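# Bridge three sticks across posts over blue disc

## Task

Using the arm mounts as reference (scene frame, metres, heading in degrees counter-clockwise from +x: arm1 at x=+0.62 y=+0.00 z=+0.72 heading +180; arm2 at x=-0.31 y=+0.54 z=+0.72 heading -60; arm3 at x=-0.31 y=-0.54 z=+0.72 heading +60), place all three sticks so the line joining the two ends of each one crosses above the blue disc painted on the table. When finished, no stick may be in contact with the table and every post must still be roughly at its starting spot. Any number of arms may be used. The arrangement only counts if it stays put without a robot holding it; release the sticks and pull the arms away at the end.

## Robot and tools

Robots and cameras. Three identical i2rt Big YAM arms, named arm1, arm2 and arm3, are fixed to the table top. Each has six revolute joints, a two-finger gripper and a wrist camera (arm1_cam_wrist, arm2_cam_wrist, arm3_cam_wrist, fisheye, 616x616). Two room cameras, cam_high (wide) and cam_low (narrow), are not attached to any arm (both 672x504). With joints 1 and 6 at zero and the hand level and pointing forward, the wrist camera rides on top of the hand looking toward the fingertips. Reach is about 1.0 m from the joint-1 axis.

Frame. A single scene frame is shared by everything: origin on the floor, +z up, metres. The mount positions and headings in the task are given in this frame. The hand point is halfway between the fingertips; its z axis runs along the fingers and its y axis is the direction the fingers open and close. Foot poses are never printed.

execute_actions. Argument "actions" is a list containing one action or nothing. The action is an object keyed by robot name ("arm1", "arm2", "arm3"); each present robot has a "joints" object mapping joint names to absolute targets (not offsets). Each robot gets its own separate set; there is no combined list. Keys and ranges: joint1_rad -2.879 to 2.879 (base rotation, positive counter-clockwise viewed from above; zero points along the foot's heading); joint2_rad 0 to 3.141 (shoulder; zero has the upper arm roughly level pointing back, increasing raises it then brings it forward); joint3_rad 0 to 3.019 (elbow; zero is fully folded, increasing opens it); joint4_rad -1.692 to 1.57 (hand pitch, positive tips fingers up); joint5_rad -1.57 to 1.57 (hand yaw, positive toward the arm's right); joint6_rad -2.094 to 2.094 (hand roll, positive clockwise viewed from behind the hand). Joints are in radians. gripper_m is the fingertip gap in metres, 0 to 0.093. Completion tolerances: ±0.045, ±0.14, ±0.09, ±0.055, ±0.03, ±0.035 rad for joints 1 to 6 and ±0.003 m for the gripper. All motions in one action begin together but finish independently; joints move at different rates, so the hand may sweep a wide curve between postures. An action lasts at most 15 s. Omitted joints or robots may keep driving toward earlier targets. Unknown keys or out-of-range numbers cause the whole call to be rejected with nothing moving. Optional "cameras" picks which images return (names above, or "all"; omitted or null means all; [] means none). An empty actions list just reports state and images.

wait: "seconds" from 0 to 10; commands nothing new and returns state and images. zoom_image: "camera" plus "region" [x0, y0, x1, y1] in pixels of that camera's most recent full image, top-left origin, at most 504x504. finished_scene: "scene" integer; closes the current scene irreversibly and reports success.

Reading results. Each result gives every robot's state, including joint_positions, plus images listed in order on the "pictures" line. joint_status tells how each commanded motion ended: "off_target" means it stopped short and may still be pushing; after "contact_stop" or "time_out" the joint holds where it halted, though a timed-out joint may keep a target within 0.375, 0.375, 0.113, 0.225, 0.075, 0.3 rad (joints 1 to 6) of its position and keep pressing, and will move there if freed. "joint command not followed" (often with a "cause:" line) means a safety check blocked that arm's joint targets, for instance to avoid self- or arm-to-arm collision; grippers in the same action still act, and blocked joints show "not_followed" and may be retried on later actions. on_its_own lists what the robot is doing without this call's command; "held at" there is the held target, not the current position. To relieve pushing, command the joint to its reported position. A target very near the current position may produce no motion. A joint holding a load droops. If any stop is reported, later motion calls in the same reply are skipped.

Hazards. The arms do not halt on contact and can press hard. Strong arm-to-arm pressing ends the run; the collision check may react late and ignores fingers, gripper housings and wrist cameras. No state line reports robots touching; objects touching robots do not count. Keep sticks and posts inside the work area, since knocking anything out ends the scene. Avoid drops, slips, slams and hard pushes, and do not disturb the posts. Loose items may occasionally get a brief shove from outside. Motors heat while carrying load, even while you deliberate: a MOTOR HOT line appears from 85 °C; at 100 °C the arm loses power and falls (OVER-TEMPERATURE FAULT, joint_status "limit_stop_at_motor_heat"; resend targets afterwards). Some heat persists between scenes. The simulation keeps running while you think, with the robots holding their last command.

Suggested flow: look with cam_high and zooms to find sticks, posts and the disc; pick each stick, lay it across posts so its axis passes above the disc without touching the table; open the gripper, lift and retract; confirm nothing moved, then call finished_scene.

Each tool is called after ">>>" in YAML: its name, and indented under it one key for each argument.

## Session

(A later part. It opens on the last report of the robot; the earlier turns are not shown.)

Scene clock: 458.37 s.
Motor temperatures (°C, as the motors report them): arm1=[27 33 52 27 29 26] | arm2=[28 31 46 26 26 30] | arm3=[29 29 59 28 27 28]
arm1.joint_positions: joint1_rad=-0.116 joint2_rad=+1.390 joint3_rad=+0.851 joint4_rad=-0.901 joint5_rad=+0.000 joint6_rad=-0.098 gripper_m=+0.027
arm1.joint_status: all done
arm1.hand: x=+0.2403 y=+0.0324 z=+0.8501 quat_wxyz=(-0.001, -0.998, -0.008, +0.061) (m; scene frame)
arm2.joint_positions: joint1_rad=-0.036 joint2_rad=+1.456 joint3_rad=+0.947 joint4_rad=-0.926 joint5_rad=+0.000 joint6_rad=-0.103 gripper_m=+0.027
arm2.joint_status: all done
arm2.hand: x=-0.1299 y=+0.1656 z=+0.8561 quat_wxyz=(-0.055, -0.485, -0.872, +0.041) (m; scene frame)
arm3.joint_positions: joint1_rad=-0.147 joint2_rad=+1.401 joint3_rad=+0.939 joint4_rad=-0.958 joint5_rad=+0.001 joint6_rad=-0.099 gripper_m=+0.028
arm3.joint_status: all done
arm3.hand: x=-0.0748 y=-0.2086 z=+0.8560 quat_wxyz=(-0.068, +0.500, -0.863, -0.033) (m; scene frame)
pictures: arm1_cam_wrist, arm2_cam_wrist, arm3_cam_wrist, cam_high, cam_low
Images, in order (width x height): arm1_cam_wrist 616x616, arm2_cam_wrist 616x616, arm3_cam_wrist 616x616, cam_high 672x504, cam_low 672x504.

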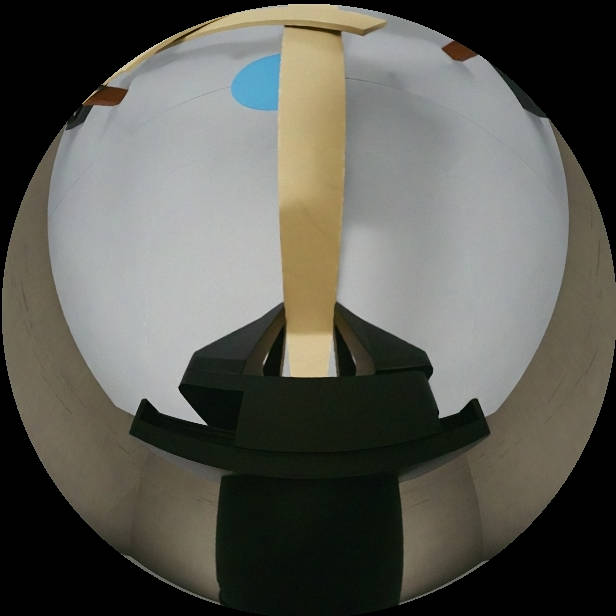

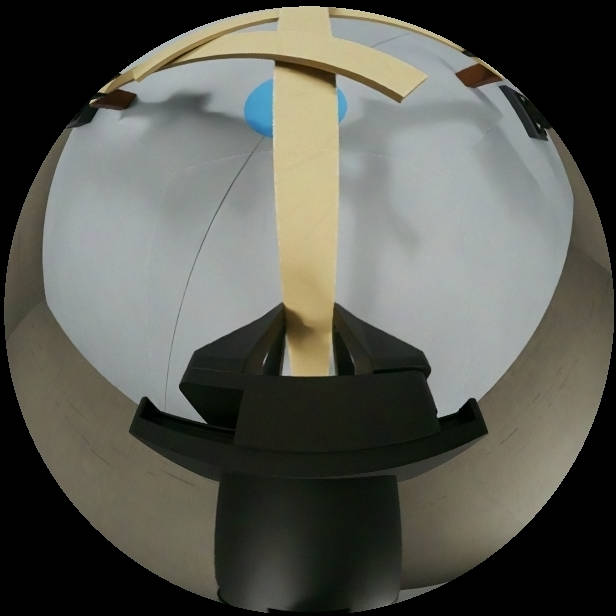

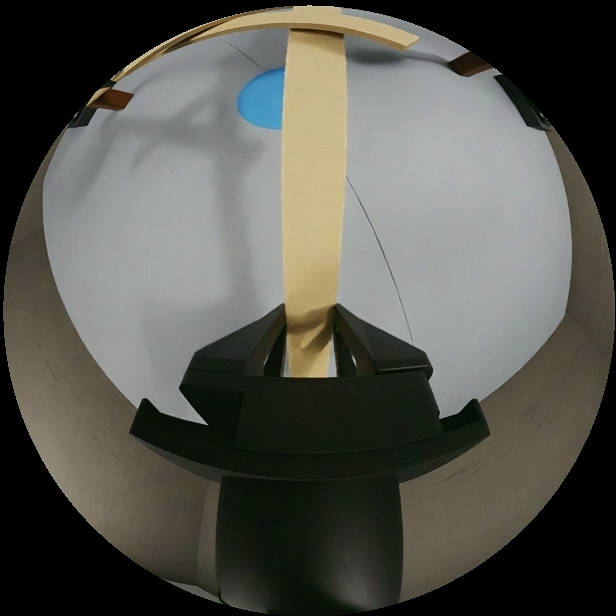

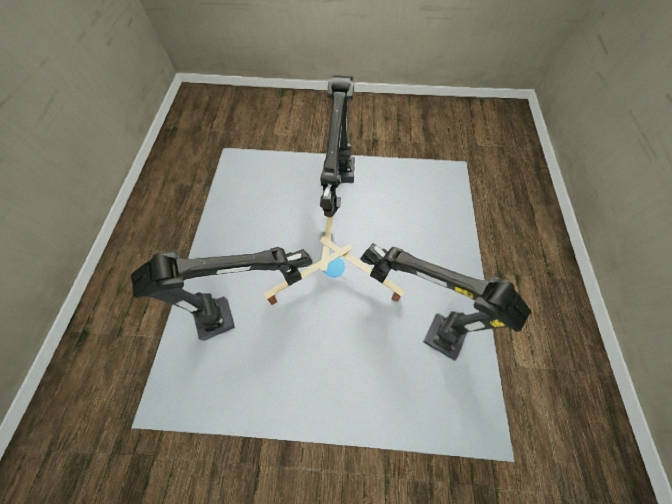

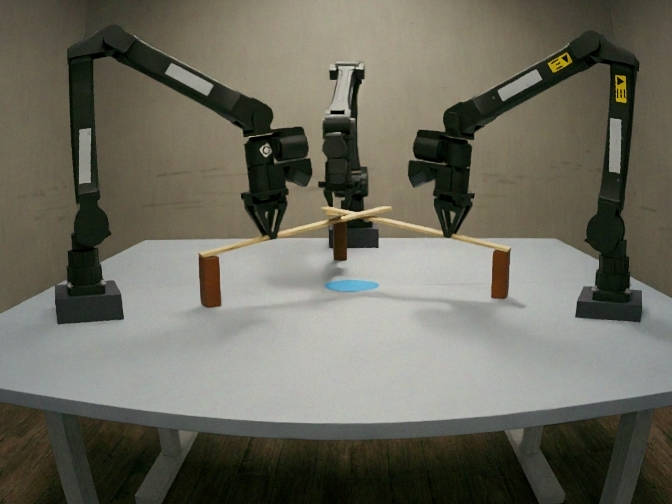

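>>> execute_actions:
  actions:
    - {"arm1":{"joints":{"joint2_rad":1.39,"gripper_m":0.06}},"arm2":{"joints":{"joint2_rad":1.456,"gripper_m":0.06}},"arm3":{"joints":{"joint2_rad":1.401,"gripper_m":0.06}}}
  cameras: ["cam_high","cam_low"]

>>> zoom_image:
  camera: "cam_low"
  region: [170, 150, 550, 320]

Scene clock: 467.53 s.
Motor temperatures (°C, as the motors report them): arm1=[27 33 53 27 29 26] | arm2=[28 31 46 26 26 30] | arm3=[29 29 59 28 27 28]
arm1.joint_positions: joint1_rad=-0.116 joint2_rad=+1.390 joint3_rad=+0.851 joint4_rad=-0.901 joint5_rad=+0.000 joint6_rad=-0.098 gripper_m=+0.060
arm1.joint_status: all done
arm1.hand: x=+0.2403 y=+0.0324 z=+0.8501 quat_wxyz=(-0.001, -0.998, -0.008, +0.061) (m; scene frame)
arm2.joint_positions: joint1_rad=-0.036 joint2_rad=+1.456 joint3_rad=+0.947 joint4_rad=-0.926 joint5_rad=+0.000 joint6_rad=-0.103 gripper_m=+0.060
arm2.joint_status: all done
arm2.hand: x=-0.1299 y=+0.1656 z=+0.8561 quat_wxyz=(-0.055, -0.485, -0.872, +0.041) (m; scene frame)
arm3.joint_positions: joint1_rad=-0.147 joint2_rad=+1.401 joint3_rad=+0.939 joint4_rad=-0.959 joint5_rad=+0.001 joint6_rad=-0.099 gripper_m=+0.060
arm3.joint_status: all done
arm3.hand: x=-0.0750 y=-0.2088 z=+0.8560 quat_wxyz=(-0.068, +0.500, -0.863, -0.033) (m; scene frame)
pictures: cam_high, cam_low
Images, in order (width x height): cam_high 672x504, cam_low 672x504.

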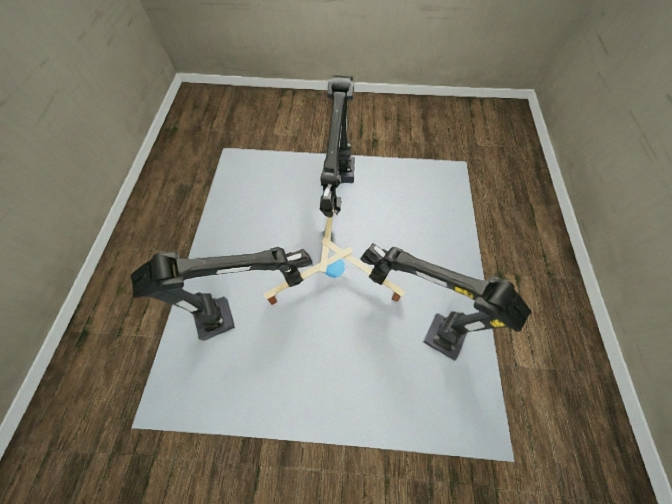

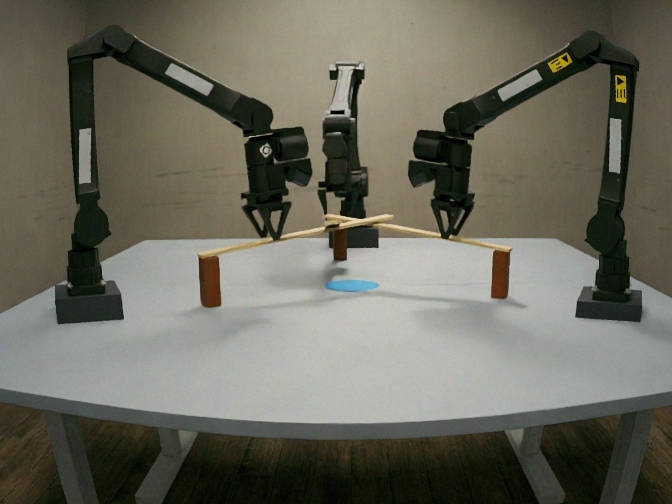

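Region (170, 150, 550, 320) of cam_low's 672x504 image, scaled by 1.326, with more detail than that image has; it fills the top 225 rows of this view, and the rest is white.

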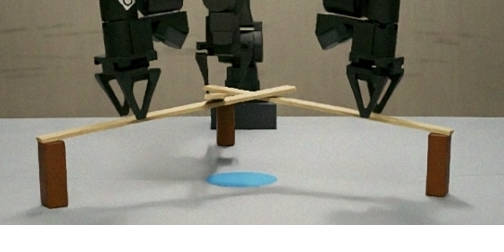

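>>> execute_actions:
  actions:
    - {"arm1":{"joints":{"joint2_rad":0.8,"joint4_rad":-1.4}},"arm2":{"joints":{"joint2_rad":0.8,"joint4_rad":-1.4}},"arm3":{"joints":{"joint2_rad":0.8,"joint4_rad":-1.4}}}

>>> zoom_image:
  camera: "cam_high"
  region: [250, 180, 430, 320]

Scene clock: 480.63 s.
Motor temperatures (°C, as the motors report them): arm1=[27 33 53 27 29 26] | arm2=[28 31 47 26 26 30] | arm3=[29 29 59 28 27 28]
arm1.joint_positions: joint1_rad=-0.116 joint2_rad=+0.792 joint3_rad=+0.859 joint4_rad=-1.392 joint5_rad=+0.000 joint6_rad=-0.098 gripper_m=+0.060
arm1.joint_status: all done
arm1.hand: x=+0.3737 y=+0.0236 z=+1.0108 quat_wxyz=(+0.004, -0.993, -0.008, +0.118) (m; scene frame)
arm2.joint_positions: joint1_rad=-0.036 joint2_rad=+0.792 joint3_rad=+0.952 joint4_rad=-1.386 joint5_rad=+0.000 joint6_rad=-0.103 gripper_m=+0.060
arm2.joint_status: all done
arm2.hand: x=-0.1943 y=+0.2998 z=+1.0479 quat_wxyz=(-0.140, -0.479, -0.861, +0.100) (m; scene frame)
arm3.joint_positions: joint1_rad=-0.147 joint2_rad=+0.789 joint3_rad=+0.946 joint4_rad=-1.389 joint5_rad=+0.001 joint6_rad=-0.099 gripper_m=+0.060
arm3.joint_status: all done
arm3.hand: x=-0.1565 y=-0.3244 z=+1.0287 quat_wxyz=(-0.153, +0.494, -0.853, -0.071) (m; scene frame)
pictures: arm1_cam_wrist, arm2_cam_wrist, arm3_cam_wrist, cam_high, cam_low
Images, in order (width x height): arm1_cam_wrist 616x616, arm2_cam_wrist 616x616, arm3_cam_wrist 616x616, cam_high 672x504, cam_low 672x504.

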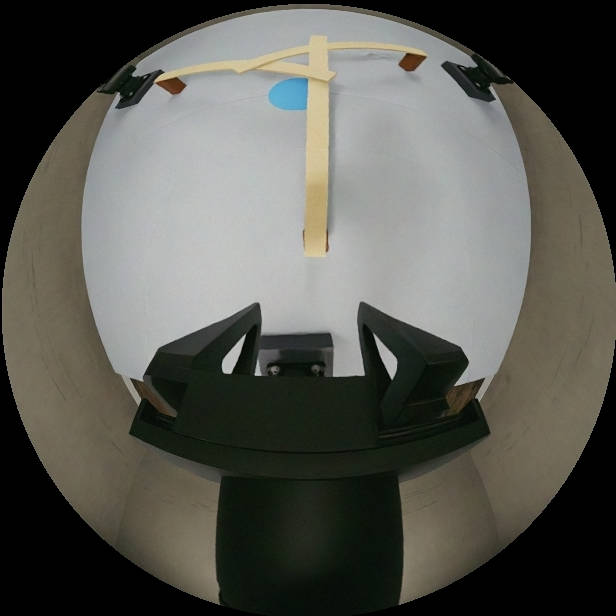

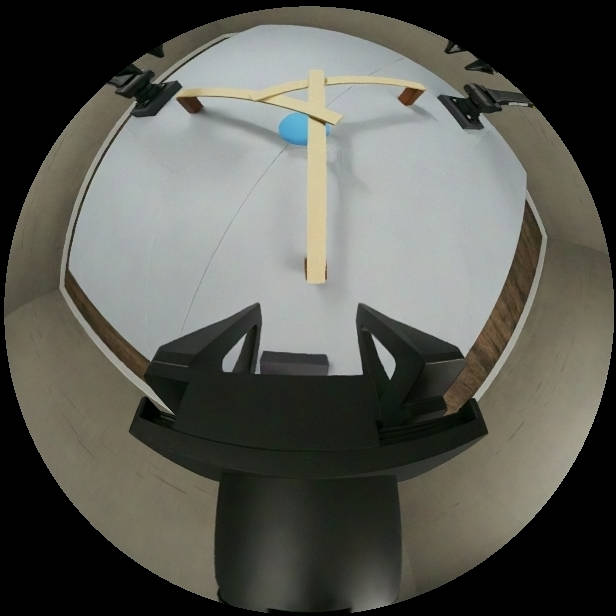

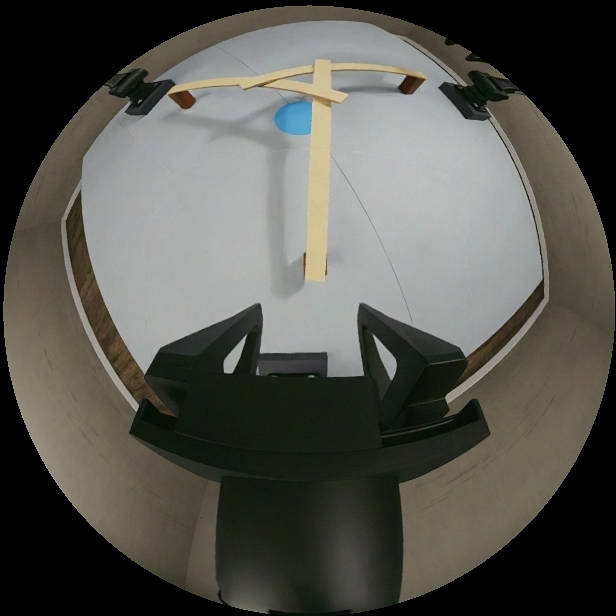

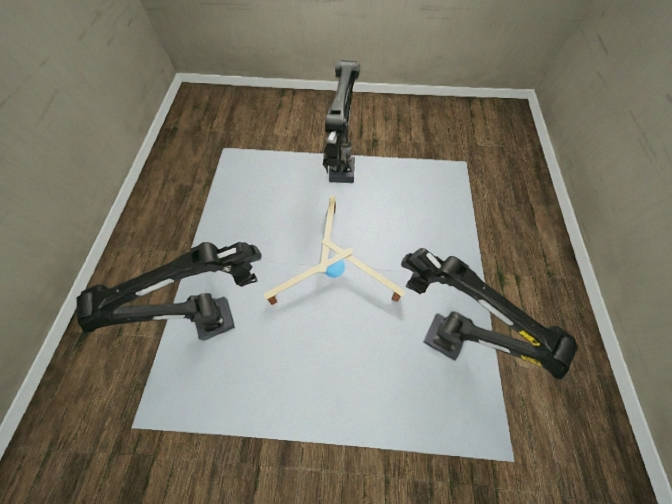

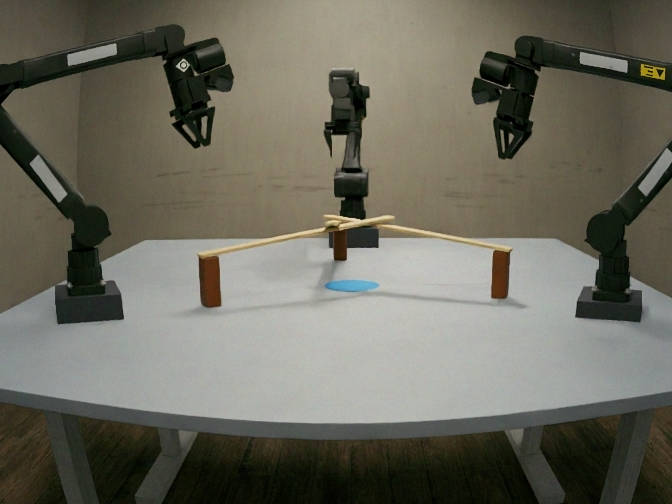

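Region (250, 180, 430, 320) of cam_high's 672x504 image, scaled by 2.800, with more detail than that image has.

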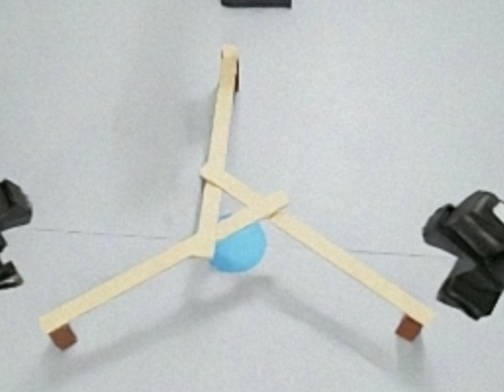

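>>> finished_scene:
  scene: 2

The scene is finished: the task was done.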